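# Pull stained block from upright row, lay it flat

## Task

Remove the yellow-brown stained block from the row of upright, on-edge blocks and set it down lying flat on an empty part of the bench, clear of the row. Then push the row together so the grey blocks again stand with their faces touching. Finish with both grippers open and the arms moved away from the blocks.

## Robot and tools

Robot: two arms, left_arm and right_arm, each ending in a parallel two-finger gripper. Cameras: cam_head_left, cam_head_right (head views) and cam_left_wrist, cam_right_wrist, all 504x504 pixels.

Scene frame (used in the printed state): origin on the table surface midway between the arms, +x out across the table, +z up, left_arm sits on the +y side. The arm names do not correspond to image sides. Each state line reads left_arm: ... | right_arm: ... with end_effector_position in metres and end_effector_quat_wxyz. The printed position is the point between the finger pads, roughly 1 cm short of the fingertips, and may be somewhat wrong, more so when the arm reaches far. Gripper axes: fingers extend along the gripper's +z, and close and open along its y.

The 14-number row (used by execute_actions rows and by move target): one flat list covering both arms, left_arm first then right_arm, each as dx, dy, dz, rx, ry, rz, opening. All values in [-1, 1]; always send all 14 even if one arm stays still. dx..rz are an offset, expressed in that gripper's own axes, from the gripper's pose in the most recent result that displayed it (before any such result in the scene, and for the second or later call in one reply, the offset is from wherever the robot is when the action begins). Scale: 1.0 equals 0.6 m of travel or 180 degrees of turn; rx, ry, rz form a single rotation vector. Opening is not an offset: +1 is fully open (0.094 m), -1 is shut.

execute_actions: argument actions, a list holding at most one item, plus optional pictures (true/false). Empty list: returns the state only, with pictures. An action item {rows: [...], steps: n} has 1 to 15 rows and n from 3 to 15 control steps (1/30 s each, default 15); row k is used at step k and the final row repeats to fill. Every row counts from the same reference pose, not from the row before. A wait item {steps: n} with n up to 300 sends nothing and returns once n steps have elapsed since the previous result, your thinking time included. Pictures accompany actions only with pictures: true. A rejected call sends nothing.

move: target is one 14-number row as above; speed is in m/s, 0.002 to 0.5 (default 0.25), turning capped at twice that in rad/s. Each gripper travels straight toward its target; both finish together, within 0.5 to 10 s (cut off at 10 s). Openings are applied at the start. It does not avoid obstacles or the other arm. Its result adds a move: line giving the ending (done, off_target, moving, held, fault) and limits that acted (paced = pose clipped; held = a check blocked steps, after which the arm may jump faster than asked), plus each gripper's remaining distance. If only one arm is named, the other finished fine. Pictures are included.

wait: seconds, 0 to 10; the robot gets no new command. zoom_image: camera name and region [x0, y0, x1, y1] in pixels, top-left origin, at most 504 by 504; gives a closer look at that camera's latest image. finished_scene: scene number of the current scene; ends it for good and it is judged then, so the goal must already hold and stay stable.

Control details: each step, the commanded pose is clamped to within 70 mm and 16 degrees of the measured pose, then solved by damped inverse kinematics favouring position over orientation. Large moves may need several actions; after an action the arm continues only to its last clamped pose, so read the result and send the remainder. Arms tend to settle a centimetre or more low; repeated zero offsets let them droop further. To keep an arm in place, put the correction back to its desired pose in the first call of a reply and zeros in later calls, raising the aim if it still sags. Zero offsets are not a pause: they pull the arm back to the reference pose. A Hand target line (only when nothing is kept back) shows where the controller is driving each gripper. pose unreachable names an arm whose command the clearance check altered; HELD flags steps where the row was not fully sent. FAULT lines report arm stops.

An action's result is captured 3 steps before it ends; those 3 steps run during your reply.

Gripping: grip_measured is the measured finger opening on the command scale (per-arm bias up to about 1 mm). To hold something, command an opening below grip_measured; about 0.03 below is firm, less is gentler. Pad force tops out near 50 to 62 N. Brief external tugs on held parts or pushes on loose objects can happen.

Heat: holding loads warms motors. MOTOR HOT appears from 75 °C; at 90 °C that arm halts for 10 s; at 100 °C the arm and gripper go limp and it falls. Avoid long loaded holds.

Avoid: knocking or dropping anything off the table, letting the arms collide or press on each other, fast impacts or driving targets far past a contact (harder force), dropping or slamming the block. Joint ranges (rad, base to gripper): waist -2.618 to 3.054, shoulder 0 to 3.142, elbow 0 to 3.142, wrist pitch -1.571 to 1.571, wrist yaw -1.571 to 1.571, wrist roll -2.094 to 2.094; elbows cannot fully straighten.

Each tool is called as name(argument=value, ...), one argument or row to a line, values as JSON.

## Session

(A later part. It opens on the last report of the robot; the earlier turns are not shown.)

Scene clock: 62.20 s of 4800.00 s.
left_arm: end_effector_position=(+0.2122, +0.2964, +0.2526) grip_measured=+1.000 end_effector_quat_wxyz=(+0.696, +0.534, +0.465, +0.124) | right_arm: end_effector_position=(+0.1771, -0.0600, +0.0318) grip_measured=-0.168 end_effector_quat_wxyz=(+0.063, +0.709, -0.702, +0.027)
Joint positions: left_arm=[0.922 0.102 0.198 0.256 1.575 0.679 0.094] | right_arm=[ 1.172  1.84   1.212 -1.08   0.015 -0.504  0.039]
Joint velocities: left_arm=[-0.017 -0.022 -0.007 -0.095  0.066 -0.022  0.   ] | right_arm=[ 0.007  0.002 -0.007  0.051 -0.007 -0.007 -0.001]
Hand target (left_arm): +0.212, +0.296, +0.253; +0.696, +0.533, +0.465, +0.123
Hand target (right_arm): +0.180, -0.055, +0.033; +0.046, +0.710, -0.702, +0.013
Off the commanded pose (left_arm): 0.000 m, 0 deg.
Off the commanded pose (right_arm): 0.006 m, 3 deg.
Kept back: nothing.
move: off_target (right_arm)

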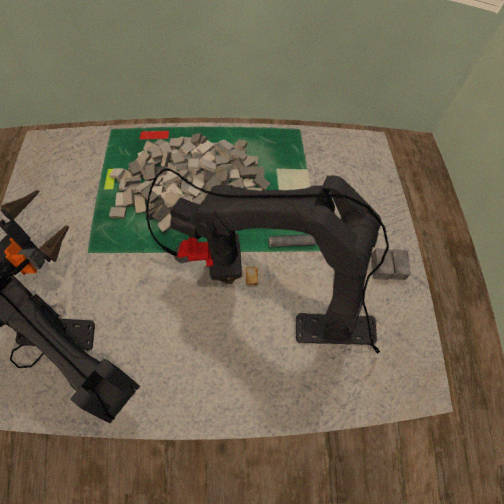

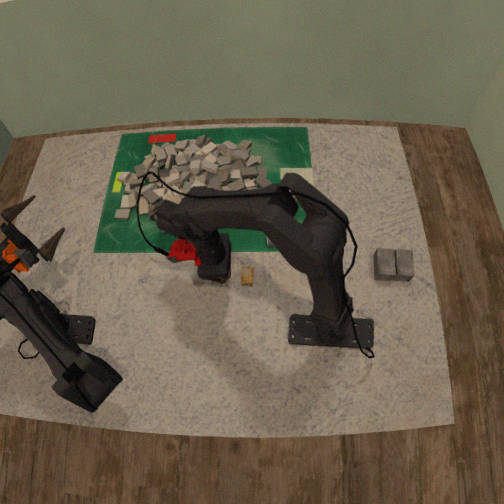

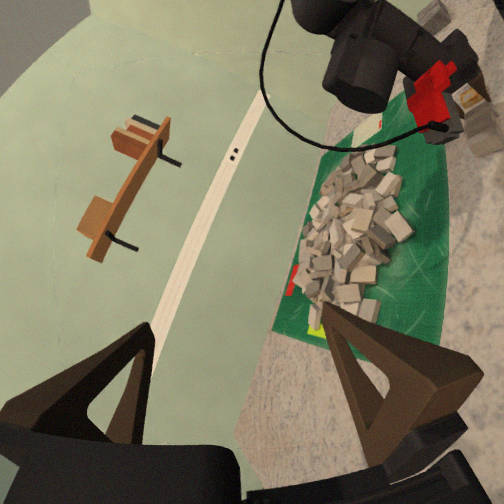

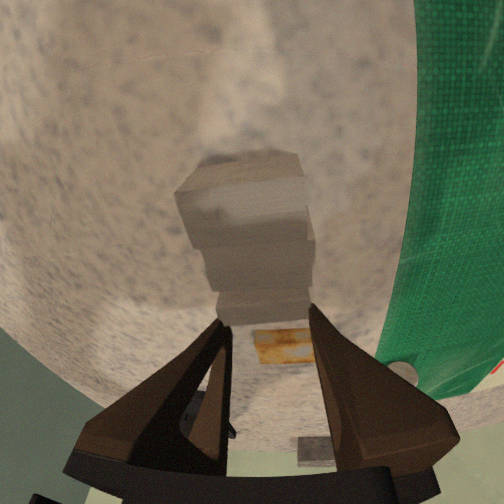

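move(
  target=[0,0,0,0,0,0,1,-0.022,0,-0.003,0,-0.03,0,-0.2],
  speed=0.03,
)

move(
  target=[0,0,0,0,0,0,1,0,0,0,0,0,0,0.4],
)

move(
  target=[0,0,0,0,0,0,1,0.01,0,-0.12,0,0,0,0.4],
  speed=0.1,
)

Scene clock: 64.23 s of 4800.00 s.
left_arm: end_effector_position=(+0.2122, +0.2964, +0.2528) grip_measured=+1.000 end_effector_quat_wxyz=(+0.696, +0.534, +0.464, +0.125) | right_arm: end_effector_position=(+0.1769, -0.0516, +0.0312) grip_measured=-0.168 end_effector_quat_wxyz=(+0.046, +0.710, -0.703, +0.009)
Joint positions: left_arm=[0.922 0.102 0.198 0.258 1.575 0.679 0.094] | right_arm=[ 1.172  1.827  1.198 -1.036 -0.008 -0.505  0.039]
Joint velocities: left_arm=[ 0.017 -0.032 -0.012 -0.022 -0.066  0.007  0.   ] | right_arm=[ 0.012 -0.002 -0.022  0.066 -0.022 -0.066  0.001]
Hand target (left_arm): +0.212, +0.296, +0.253; +0.696, +0.534, +0.465, +0.124
Hand target (right_arm): +0.177, -0.047, +0.032; +0.031, +0.709, -0.704, -0.007
Off the commanded pose (left_arm): 0.000 m, 0 deg.
Off the commanded pose (right_arm): 0.005 m, 3 deg.
Kept back: nothing.
move: off_target (right_arm)

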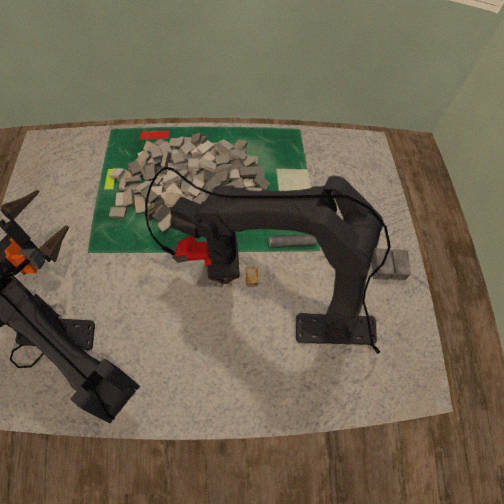

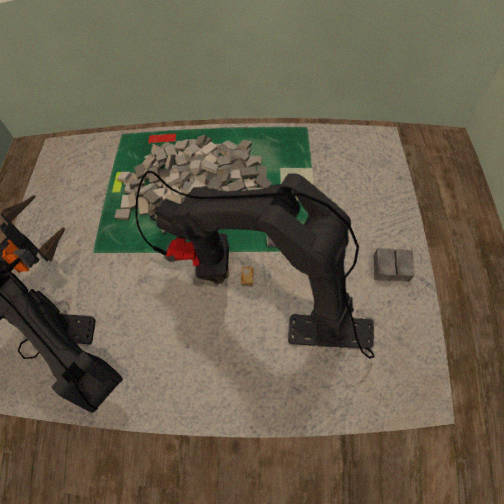

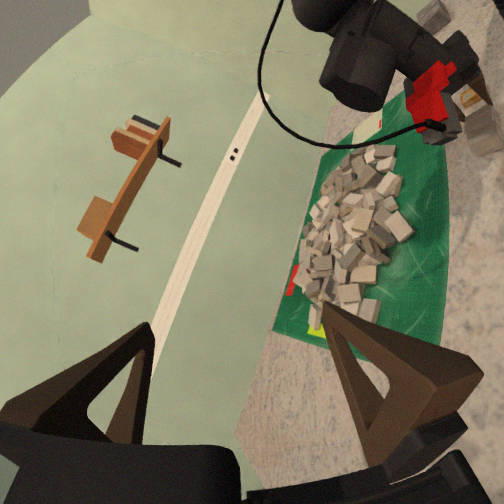

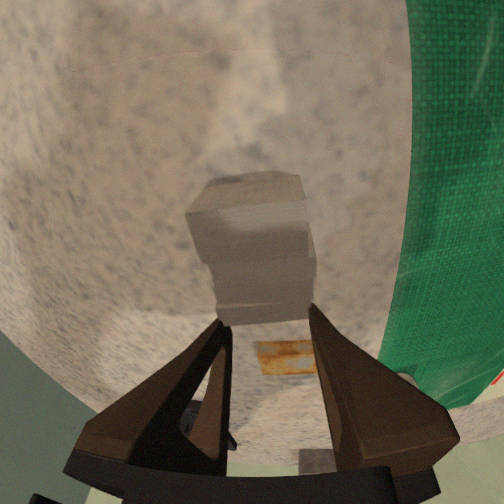

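Scene clock: 64.73 s of 4800.00 s.
left_arm: end_effector_position=(+0.2122, +0.2963, +0.2529) grip_measured=+1.000 end_effector_quat_wxyz=(+0.695, +0.535, +0.464, +0.125) | right_arm: end_effector_position=(+0.1769, -0.0518, +0.0312) grip_measured=+0.398 end_effector_quat_wxyz=(+0.046, +0.710, -0.703, +0.009)
Joint positions: left_arm=[0.922 0.102 0.198 0.26  1.575 0.679 0.094] | right_arm=[ 1.172  1.827  1.198 -1.037 -0.008 -0.505  0.066]
Joint velocities: left_arm=[ 0.012  0.002  0.002 -0.007 -0.007  0.125  0.   ] | right_arm=[-0.017  0.012 -0.002 -0.051  0.007  0.022  0.001]
Hand target (left_arm): +0.212, +0.296, +0.253; +0.695, +0.534, +0.464, +0.125
Hand target (right_arm): +0.177, -0.052, +0.031; +0.046, +0.710, -0.703, +0.009
Off the commanded pose (left_arm): 0.000 m, 0 deg.
Off the commanded pose (right_arm): 0.000 m, 0 deg.
Kept back: nothing.
move: done

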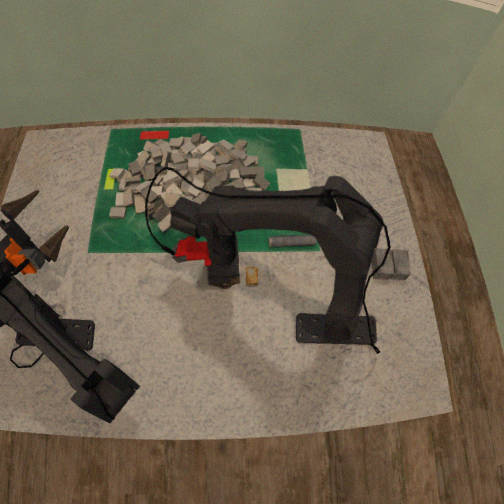

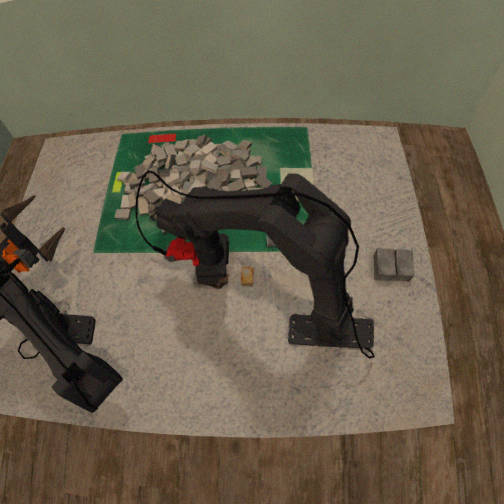

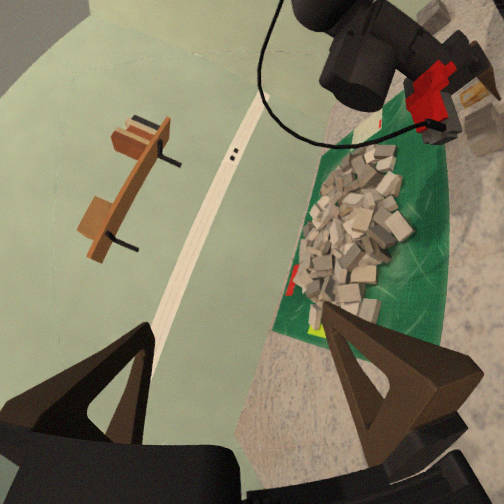

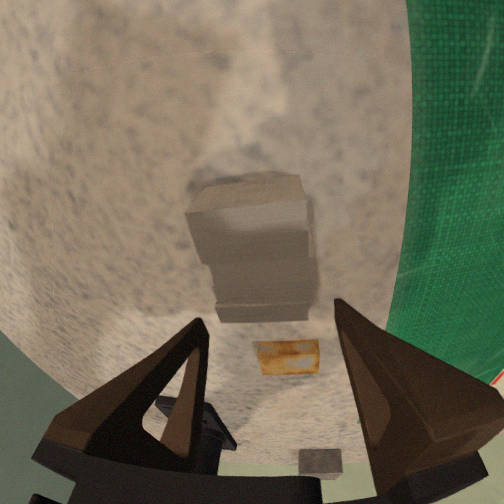

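Scene clock: 66.03 s of 4800.00 s.
left_arm: end_effector_position=(+0.2122, +0.2963, +0.2530) grip_measured=+1.000 end_effector_quat_wxyz=(+0.695, +0.535, +0.463, +0.126) | right_arm: end_effector_position=(+0.1776, -0.0545, +0.0926) grip_measured=+0.398 end_effector_quat_wxyz=(+0.059, +0.709, -0.703, +0.013)
Joint positions: left_arm=[0.922 0.102 0.198 0.262 1.575 0.679 0.094] | right_arm=[ 1.166  1.781  1.392 -1.301 -0.008 -0.511  0.066]
Joint velocities: left_arm=[-0.002 -0.007  0.002 -0.081  0.037 -0.022  0.   ] | right_arm=[-0.022 -0.012 -0.017 -0.081 -0.007 -0.022 -0.001]
Hand target (left_arm): +0.212, +0.296, +0.253; +0.695, +0.535, +0.464, +0.125
Hand target (right_arm): +0.182, -0.053, +0.103; +0.046, +0.710, -0.703, +0.010
Off the commanded pose (left_arm): 0.000 m, 0 deg.
Off the commanded pose (right_arm): 0.011 m, 1 deg.
Kept back: nothing.
move: off_target (right_arm)

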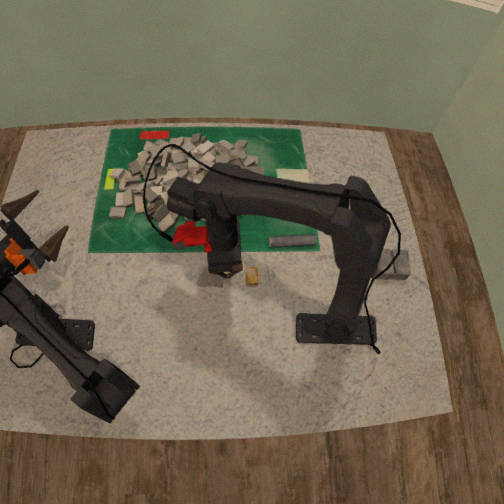

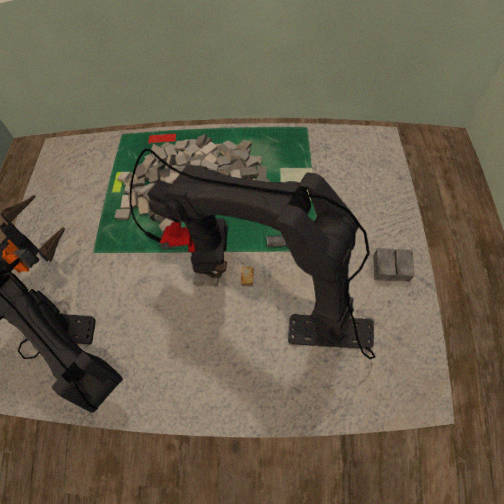

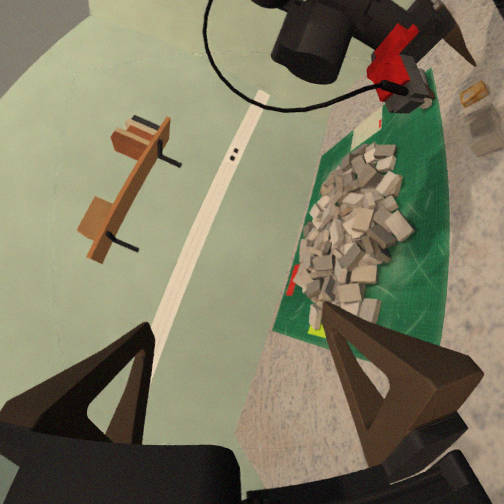

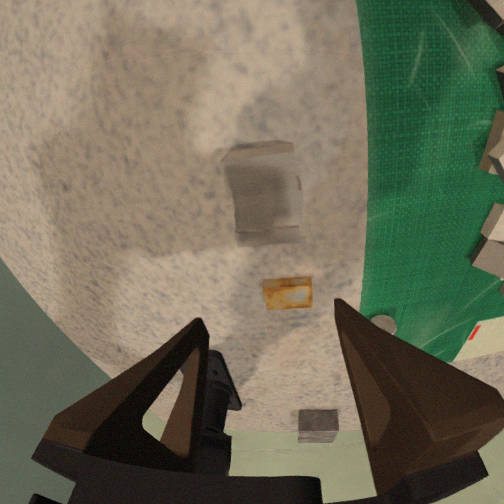

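move(
  target=[0,0,0,0,0,0,1,0.115,-0.008,0.02,0,-0.025,0,0.4],
  speed=0.15,
)

Scene clock: 67.30 s of 4800.00 s.
left_arm: end_effector_position=(+0.2121, +0.2963, +0.2531) grip_measured=+1.000 end_effector_quat_wxyz=(+0.695, +0.535, +0.463, +0.126) | right_arm: end_effector_position=(+0.1844, -0.1236, +0.0870) grip_measured=+0.398 end_effector_quat_wxyz=(+0.039, +0.707, -0.706, -0.008)
Joint positions: left_arm=[0.922 0.102 0.198 0.263 1.575 0.679 0.094] | right_arm=[ 0.989  1.539  1.108 -1.216 -0.025 -0.68   0.066]
Joint velocities: left_arm=[-0.027 -0.017 -0.002 -0.081  0.022 -0.007  0.   ] | right_arm=[ 0.002 -0.017  0.017 -0.051 -0.066 -0.022  0.001]
Hand target (left_arm): +0.212, +0.296, +0.253; +0.695, +0.535, +0.463, +0.126
Hand target (right_arm): +0.183, -0.124, +0.086; +0.033, +0.709, -0.705, -0.016
Off the commanded pose (left_arm): 0.000 m, 0 deg.
Off the commanded pose (right_arm): 0.002 m, 1 deg.
Kept back: nothing.
move: done

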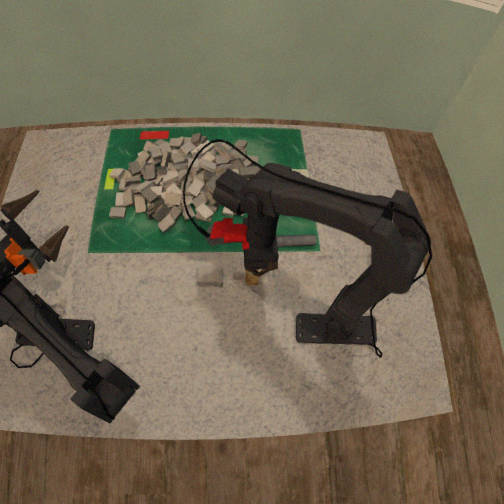

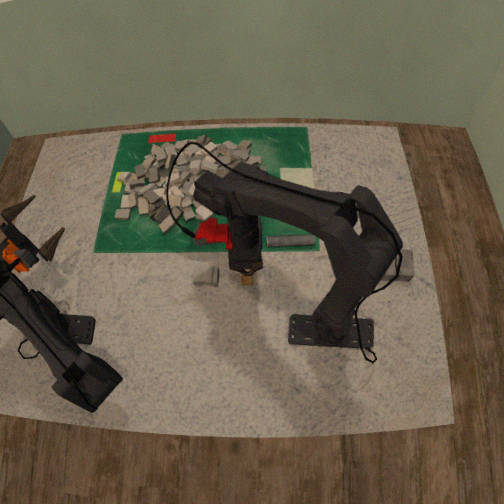

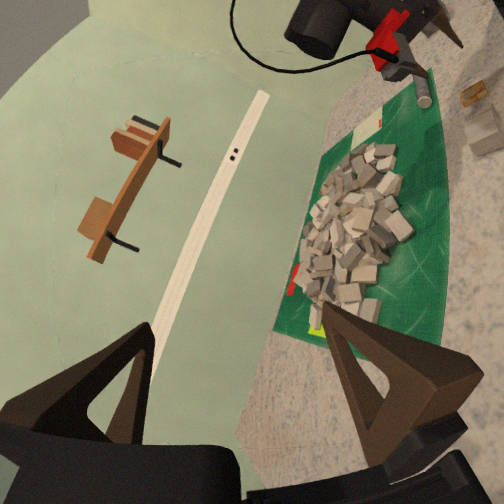

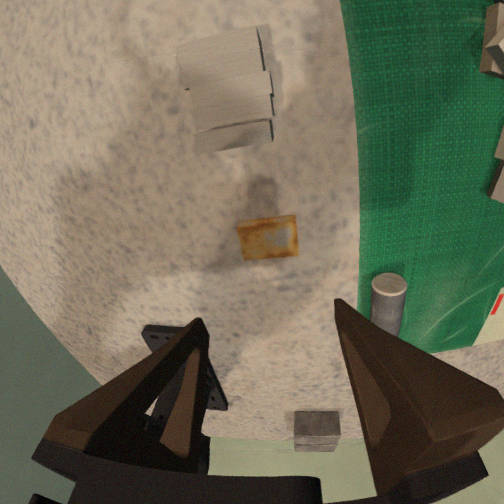

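move(
  target=[0,0,0,0,0,0,1,0.008,0,0.125,0,0,0,0.4],
  speed=0.08,
)

Scene clock: 69.03 s of 4800.00 s.
left_arm: end_effector_position=(+0.2121, +0.2962, +0.2532) grip_measured=+1.000 end_effector_quat_wxyz=(+0.695, +0.536, +0.462, +0.127) | right_arm: end_effector_position=(+0.1808, -0.1280, +0.0197) grip_measured=+0.398 end_effector_quat_wxyz=(+0.031, +0.708, -0.706, -0.010)
Joint positions: left_arm=[0.922 0.102 0.198 0.265 1.575 0.679 0.094] | right_arm=[ 0.989  1.59   0.877 -0.918 -0.026 -0.682  0.066]
Joint velocities: left_arm=[-0.022  0.017  0.002  0.022 -0.007 -0.066  0.   ] | right_arm=[ 0.002 -0.007 -0.022  0.022  0.037 -0.022 -0.001]
Hand target (left_arm): +0.212, +0.296, +0.253; +0.695, +0.535, +0.463, +0.126
Hand target (right_arm): +0.178, -0.131, +0.013; +0.039, +0.707, -0.706, -0.008
Off the commanded pose (left_arm): 0.000 m, 0 deg.
Off the commanded pose (right_arm): 0.008 m, 1 deg.
Kept back: nothing.
move: done

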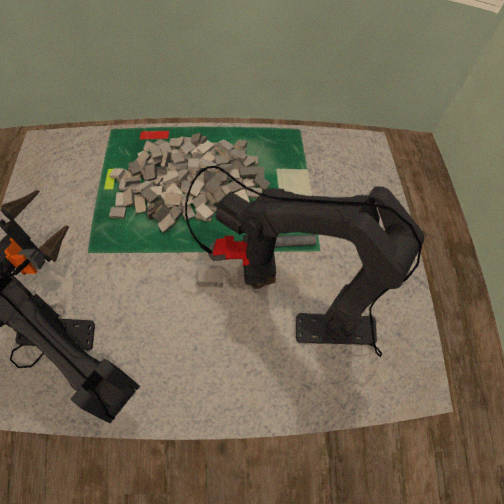

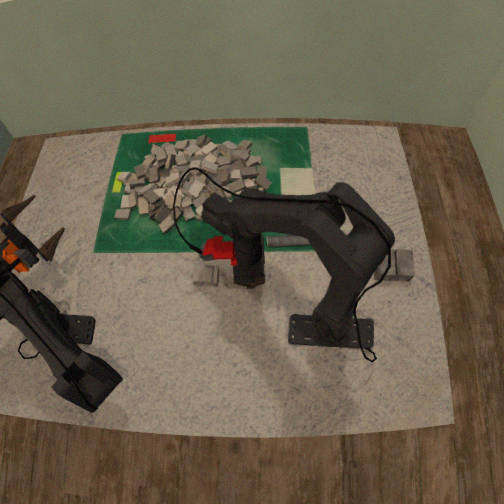

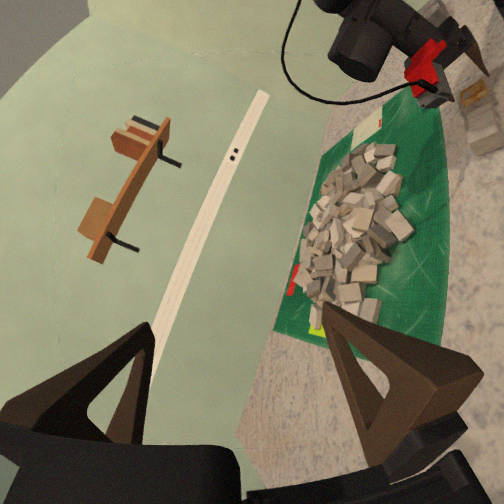

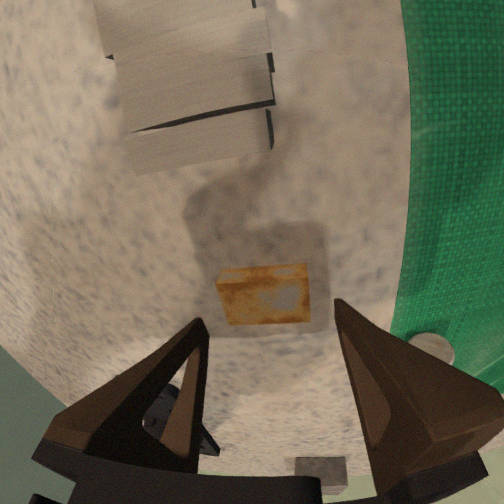

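move(
  target=[0,0,0,0,0,0,1,-0.014,0,0.012,0,0,0,0.4],
  speed=0.04,
)

move(
  target=[0,0,0,0,0,0,1,0,0,0,0,0,0,-0.2],
)

move(
  target=[0,0,0,0,0,0,1,0.075,0,-0.006,0,0,0,-0.2],
  speed=0.06,
)

move(
  target=[0,0,0,0,0,0,1,0,0,0,0,0,0,0.4],
)

move(
  target=[0,0,0,0,0,0,1,0,0,-0.08,0,0,0,0.4],
  speed=0.1,
)

Scene clock: 70.00 s of 4800.00 s.
left_arm: end_effector_position=(+0.2121, +0.2962, +0.2533) grip_measured=+1.000 end_effector_quat_wxyz=(+0.695, +0.536, +0.462, +0.127) | right_arm: end_effector_position=(+0.1792, -0.1246, +0.0148) grip_measured=+0.398 end_effector_quat_wxyz=(+0.034, +0.708, -0.705, -0.009)
Joint positions: left_arm=[0.922 0.102 0.198 0.266 1.575 0.679 0.094] | right_arm=[ 1.003  1.612  0.877 -0.902 -0.026 -0.668  0.066]
Joint velocities: left_arm=[-0.002 -0.002 -0.007  0.007 -0.037 -0.007  0.   ] | right_arm=[-0.007  0.007 -0.007 -0.022 -0.081 -0.007 -0.   ]
Hand target (left_arm): +0.212, +0.296, +0.253; +0.695, +0.536, +0.462, +0.127
Hand target (right_arm): +0.180, -0.120, +0.012; +0.031, +0.708, -0.705, -0.010
Off the commanded pose (left_arm): 0.000 m, 0 deg.
Off the commanded pose (right_arm): 0.006 m, 0 deg.
Kept back: nothing.
move: done

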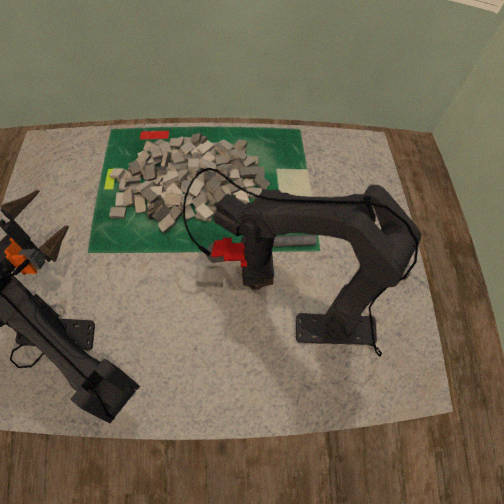

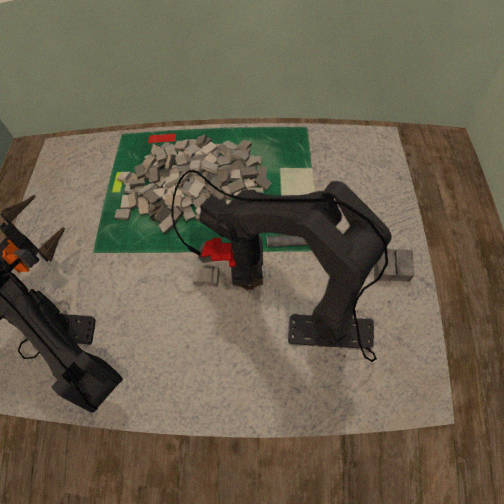

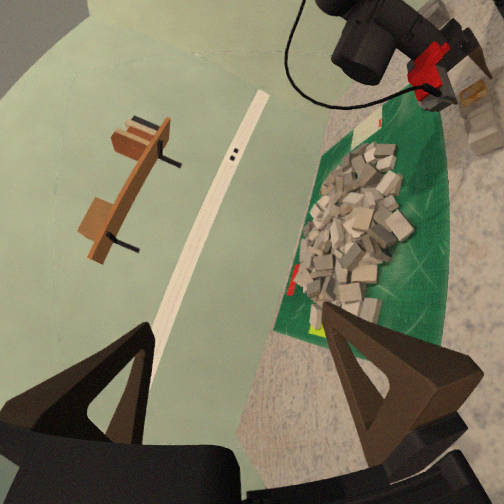

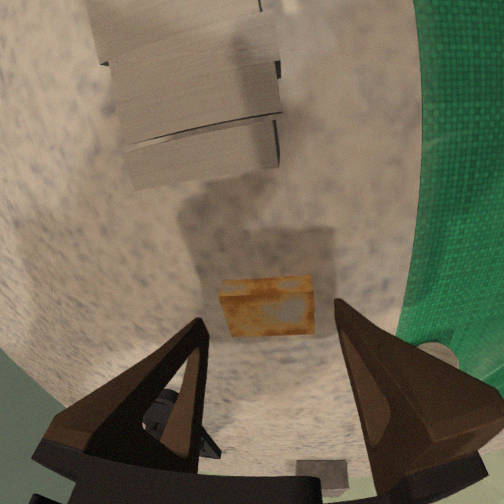

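Scene clock: 70.50 s of 4800.00 s.
left_arm: end_effector_position=(+0.2121, +0.2962, +0.2534) grip_measured=+1.000 end_effector_quat_wxyz=(+0.695, +0.536, +0.461, +0.128) | right_arm: end_effector_position=(+0.1794, -0.1246, +0.0148) grip_measured=-0.147 end_effector_quat_wxyz=(+0.034, +0.708, -0.705, -0.008)
Joint positions: left_arm=[0.922 0.102 0.198 0.268 1.575 0.679 0.094] | right_arm=[ 1.003  1.612  0.877 -0.902 -0.025 -0.668  0.04 ]
Joint velocities: left_arm=[-0.002 -0.027 -0.002  0.007 -0.051  0.066  0.   ] | right_arm=[-0.012  0.017 -0.017 -0.022  0.022  0.081  0.002]
Hand target (left_arm): +0.212, +0.296, +0.253; +0.695, +0.536, +0.462, +0.128
Hand target (right_arm): +0.179, -0.125, +0.015; +0.034, +0.708, -0.705, -0.009
Off the commanded pose (left_arm): 0.000 m, 0 deg.
Off the commanded pose (right_arm): 0.000 m, 0 deg.
Kept back: nothing.
move: done

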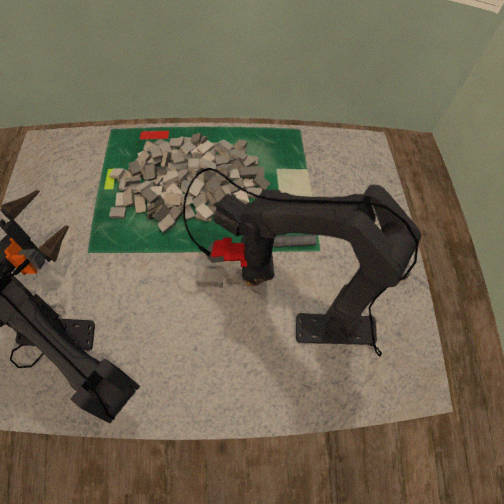

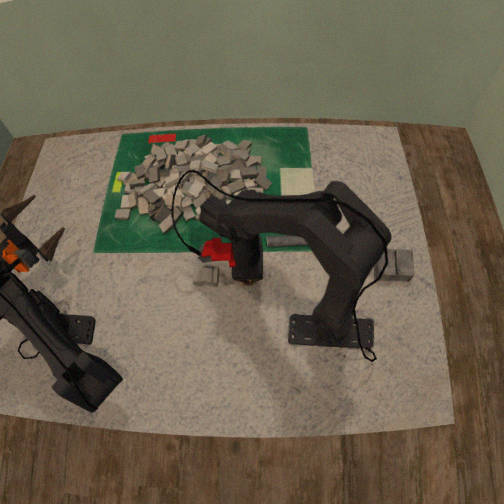

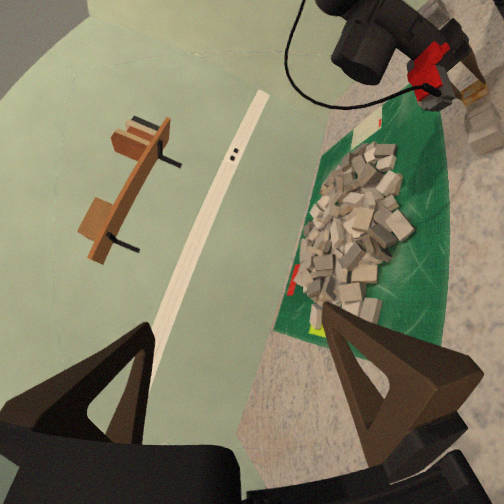

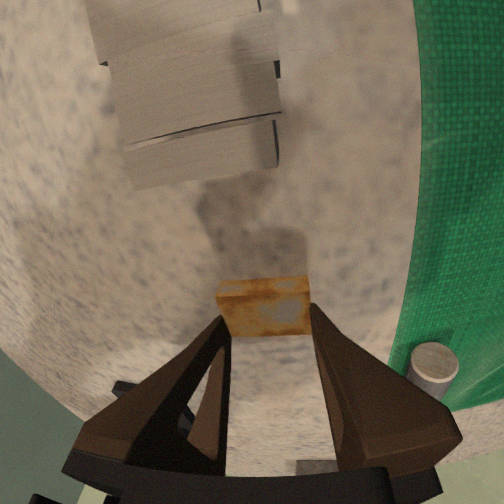

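Scene clock: 71.63 s of 4800.00 s.
left_arm: end_effector_position=(+0.2120, +0.2962, +0.2535) grip_measured=+1.000 end_effector_quat_wxyz=(+0.695, +0.537, +0.461, +0.128) | right_arm: end_effector_position=(+0.1844, -0.1623, +0.0181) grip_measured=-0.147 end_effector_quat_wxyz=(+0.030, +0.707, -0.707, -0.009)
Joint positions: left_arm=[0.922 0.102 0.198 0.269 1.575 0.679 0.094] | right_arm=[ 0.88   1.503  0.785 -0.914 -0.019 -0.788  0.04 ]
Joint velocities: left_arm=[ 0.012 -0.022 -0.002 -0.022 -0.037  0.022  0.   ] | right_arm=[-0.012  0.002 -0.007 -0.007  0.007 -0.037 -0.001]
Hand target (left_arm): +0.212, +0.296, +0.253; +0.695, +0.536, +0.462, +0.128
Hand target (right_arm): +0.180, -0.169, +0.019; +0.035, +0.708, -0.705, -0.009
Off the commanded pose (left_arm): 0.000 m, 0 deg.
Off the commanded pose (right_arm): 0.009 m, 0 deg.
Kept back: nothing.
move: done

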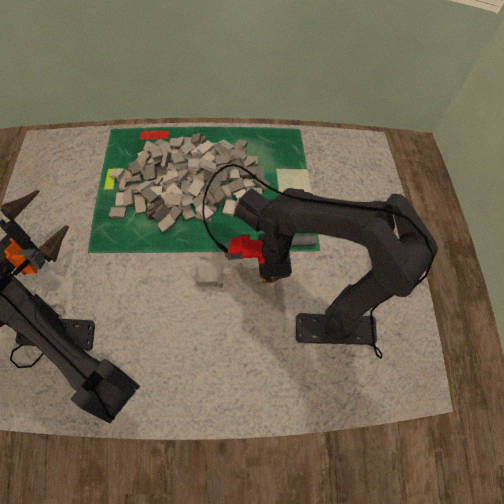

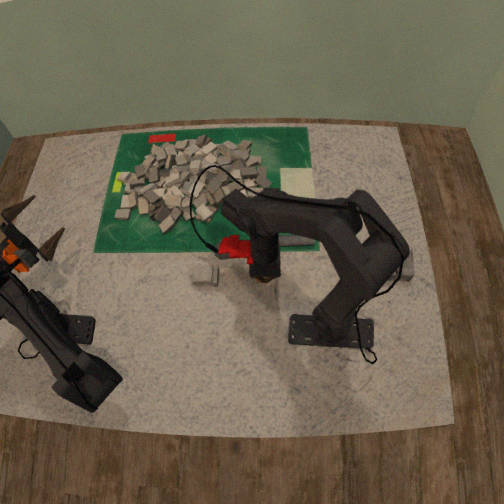

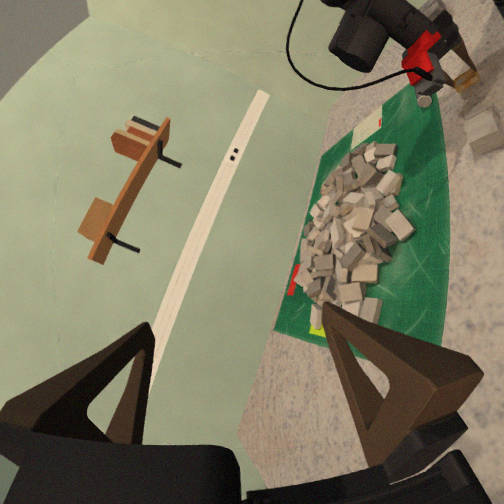

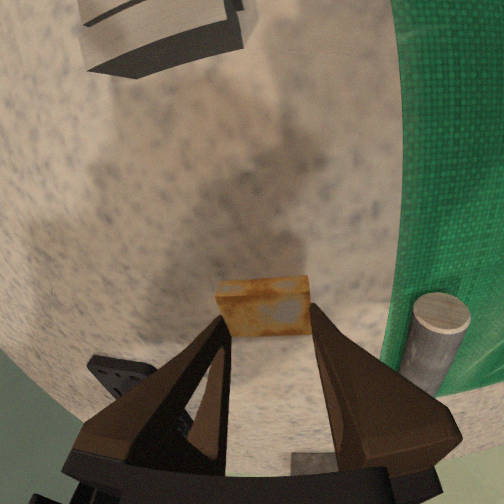

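Scene clock: 72.13 s of 4800.00 s.
left_arm: end_effector_position=(+0.2120, +0.2961, +0.2536) grip_measured=+1.000 end_effector_quat_wxyz=(+0.695, +0.537, +0.461, +0.129) | right_arm: end_effector_position=(+0.1844, -0.1623, +0.0181) grip_measured=+0.398 end_effector_quat_wxyz=(+0.030, +0.707, -0.707, -0.009)
Joint positions: left_arm=[0.922 0.102 0.198 0.27  1.575 0.679 0.094] | right_arm=[ 0.88   1.503  0.785 -0.914 -0.019 -0.788  0.066]
Joint velocities: left_arm=[-0.017  0.012  0.012 -0.022 -0.095 -0.066  0.   ] | right_arm=[-0.012  0.007  0.012  0.022  0.051 -0.066 -0.   ]
Hand target (left_arm): +0.212, +0.296, +0.253; +0.695, +0.537, +0.461, +0.128
Hand target (right_arm): +0.184, -0.162, +0.018; +0.030, +0.707, -0.707, -0.009
Off the commanded pose (left_arm): 0.000 m, 0 deg.
Off the commanded pose (right_arm): 0.000 m, 0 deg.
Kept back: nothing.
move: done

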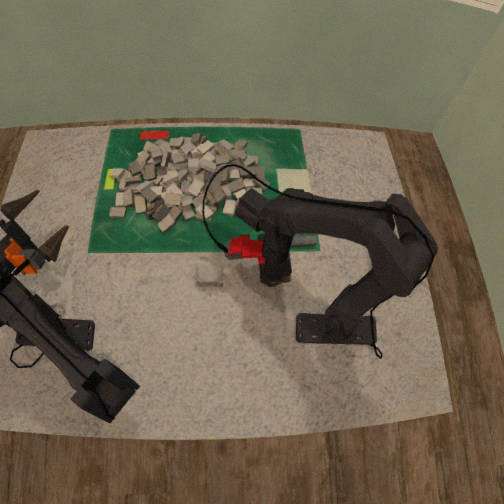

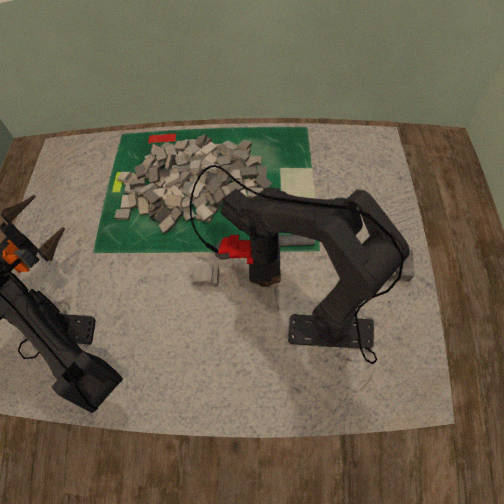

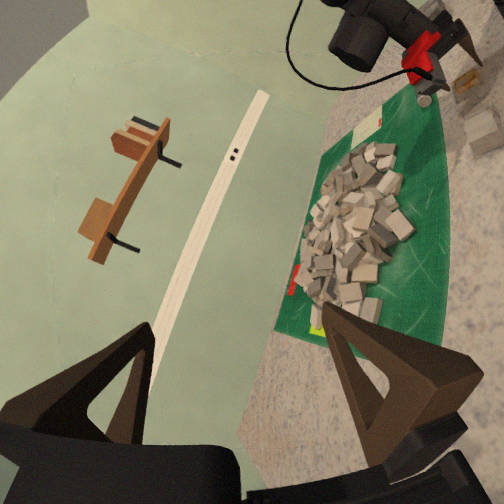

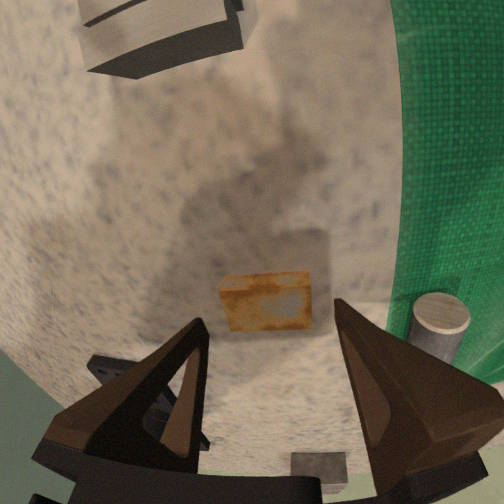

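Scene clock: 73.20 s of 4800.00 s.
left_arm: end_effector_position=(+0.2120, +0.2961, +0.2537) grip_measured=+1.000 end_effector_quat_wxyz=(+0.695, +0.537, +0.460, +0.129) | right_arm: end_effector_position=(+0.1831, -0.1636, +0.0563) grip_measured=+0.398 end_effector_quat_wxyz=(+0.044, +0.707, -0.706, -0.009)
Joint positions: left_arm=[0.922 0.102 0.198 0.272 1.575 0.679 0.094] | right_arm=[ 0.88   1.459  0.908 -1.107 -0.019 -0.788  0.066]
Joint velocities: left_arm=[ 0.002  0.012 -0.017 -0.022 -0.007 -0.022  0.   ] | right_arm=[-0.017 -0.002 -0.012  0.007 -0.007 -0.007 -0.   ]
Hand target (left_arm): +0.212, +0.296, +0.254; +0.695, +0.537, +0.461, +0.129
Hand target (right_arm): +0.188, -0.161, +0.066; +0.030, +0.707, -0.707, -0.009
Off the commanded pose (left_arm): 0.000 m, 0 deg.
Off the commanded pose (right_arm): 0.011 m, 2 deg.
Kept back: nothing.
move: off_target (right_arm)

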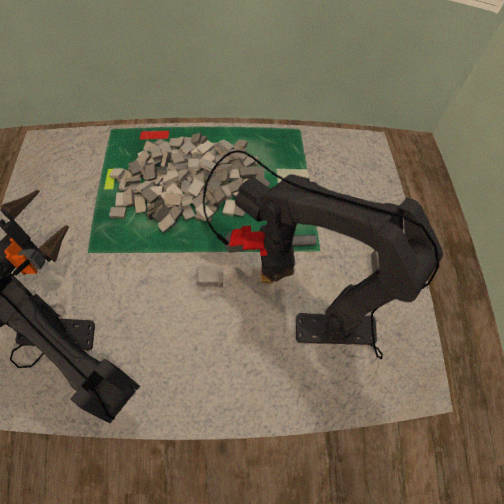

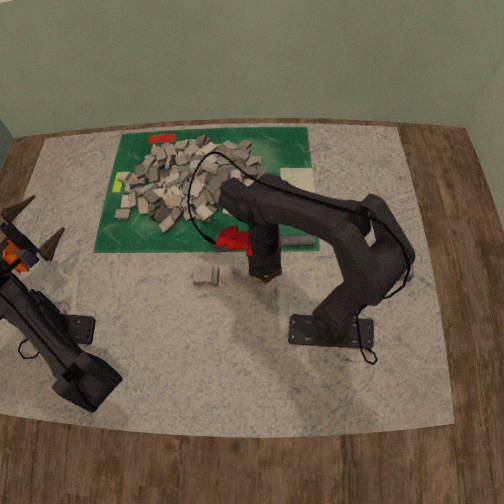

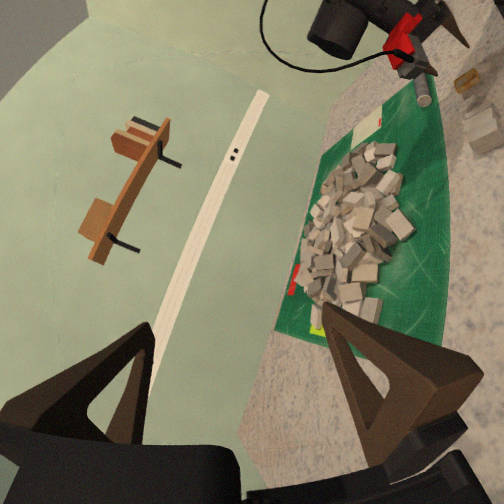

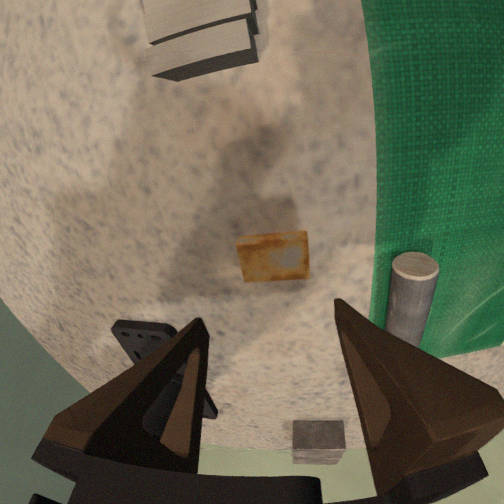

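move(
  target=[0,0,0,0,0,0,1,-0.13,0.01,0,0,-0.015,0,-1],
  speed=0.12,
)

move(
  target=[0,0,0,0,0,0,1,0,0,0.062,0,0,0,-1],
  speed=0.08,
)

Scene clock: 74.53 s of 4800.00 s.
left_arm: end_effector_position=(+0.2120, +0.2961, +0.2538) grip_measured=+1.000 end_effector_quat_wxyz=(+0.695, +0.538, +0.460, +0.130) | right_arm: end_effector_position=(+0.1736, -0.0968, +0.0521) grip_measured=-0.986 end_effector_quat_wxyz=(+0.036, +0.707, -0.706, -0.018)
Joint positions: left_arm=[0.922 0.102 0.198 0.273 1.575 0.679 0.094] | right_arm=[ 1.072  1.622  1.048 -1.061 -0.049 -0.598  0.001]
Joint velocities: left_arm=[ 0.002  0.002  0.007 -0.051 -0.081 -0.081  0.   ] | right_arm=[ 0.002  0.027 -0.007 -0.007 -0.007  0.066  0.001]
Hand target (left_arm): +0.212, +0.296, +0.254; +0.695, +0.537, +0.460, +0.129
Hand target (right_arm): +0.176, -0.086, +0.054; +0.025, +0.706, -0.707, -0.026
Off the commanded pose (left_arm): 0.000 m, 0 deg.
Off the commanded pose (right_arm): 0.012 m, 1 deg.
Kept back: nothing.
move: off_target (right_arm)

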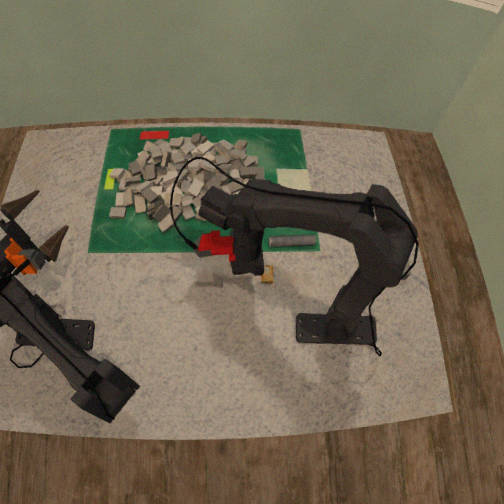

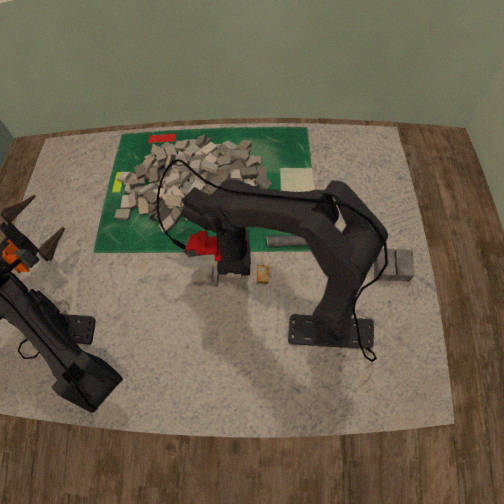

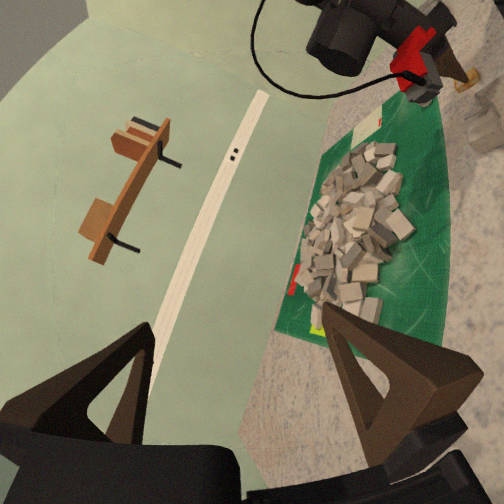

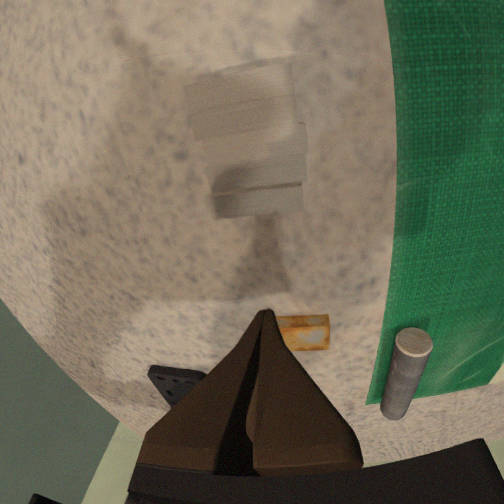

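Scene clock: 75.53 s of 4800.00 s.
left_arm: end_effector_position=(+0.2120, +0.2961, +0.2539) grip_measured=+1.000 end_effector_quat_wxyz=(+0.694, +0.538, +0.460, +0.130) | right_arm: end_effector_position=(+0.1742, -0.0959, +0.0220) grip_measured=-0.986 end_effector_quat_wxyz=(+0.029, +0.707, -0.707, -0.019)
Joint positions: left_arm=[0.922 0.102 0.198 0.275 1.575 0.679 0.094] | right_arm=[ 1.072  1.659  0.96  -0.921 -0.049 -0.597  0.001]
Joint velocities: left_arm=[-0.002 -0.007  0.002  0.037 -0.051  0.007  0.   ] | right_arm=[ 0.002  0.002 -0.007 -0.037 -0.051 -0.051 -0.001]
Hand target (left_arm): +0.212, +0.296, +0.254; +0.694, +0.538, +0.460, +0.130
Hand target (right_arm): +0.170, -0.098, +0.015; +0.036, +0.707, -0.706, -0.018
Off the commanded pose (left_arm): 0.000 m, 0 deg.
Off the commanded pose (right_arm): 0.008 m, 1 deg.
Kept back: nothing.
move: done

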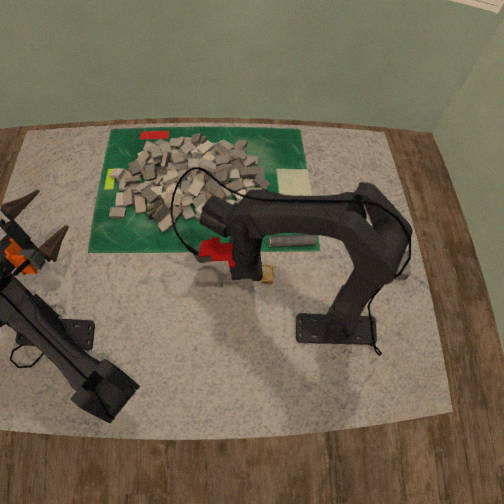

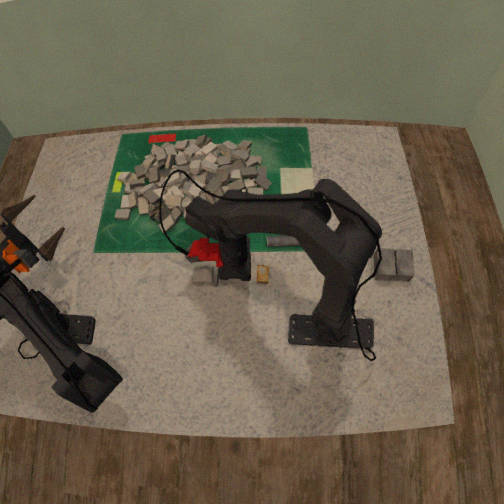

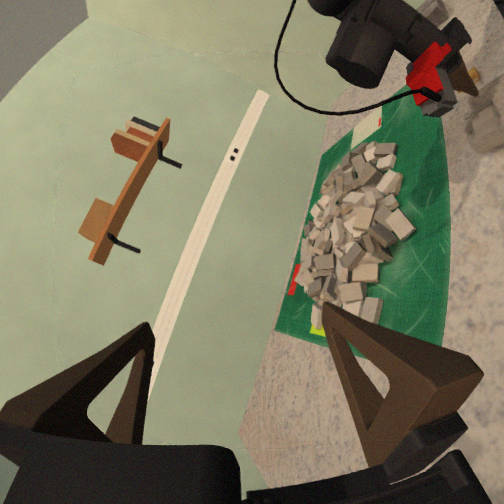

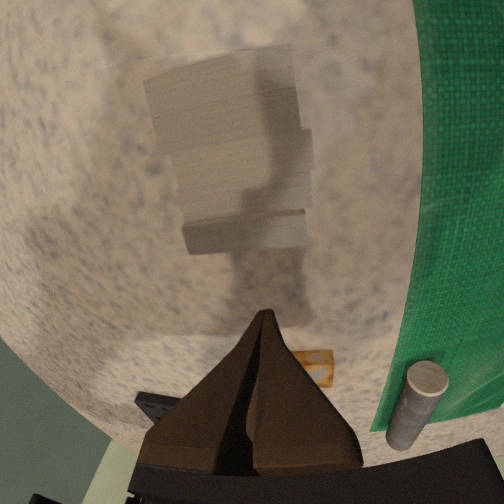

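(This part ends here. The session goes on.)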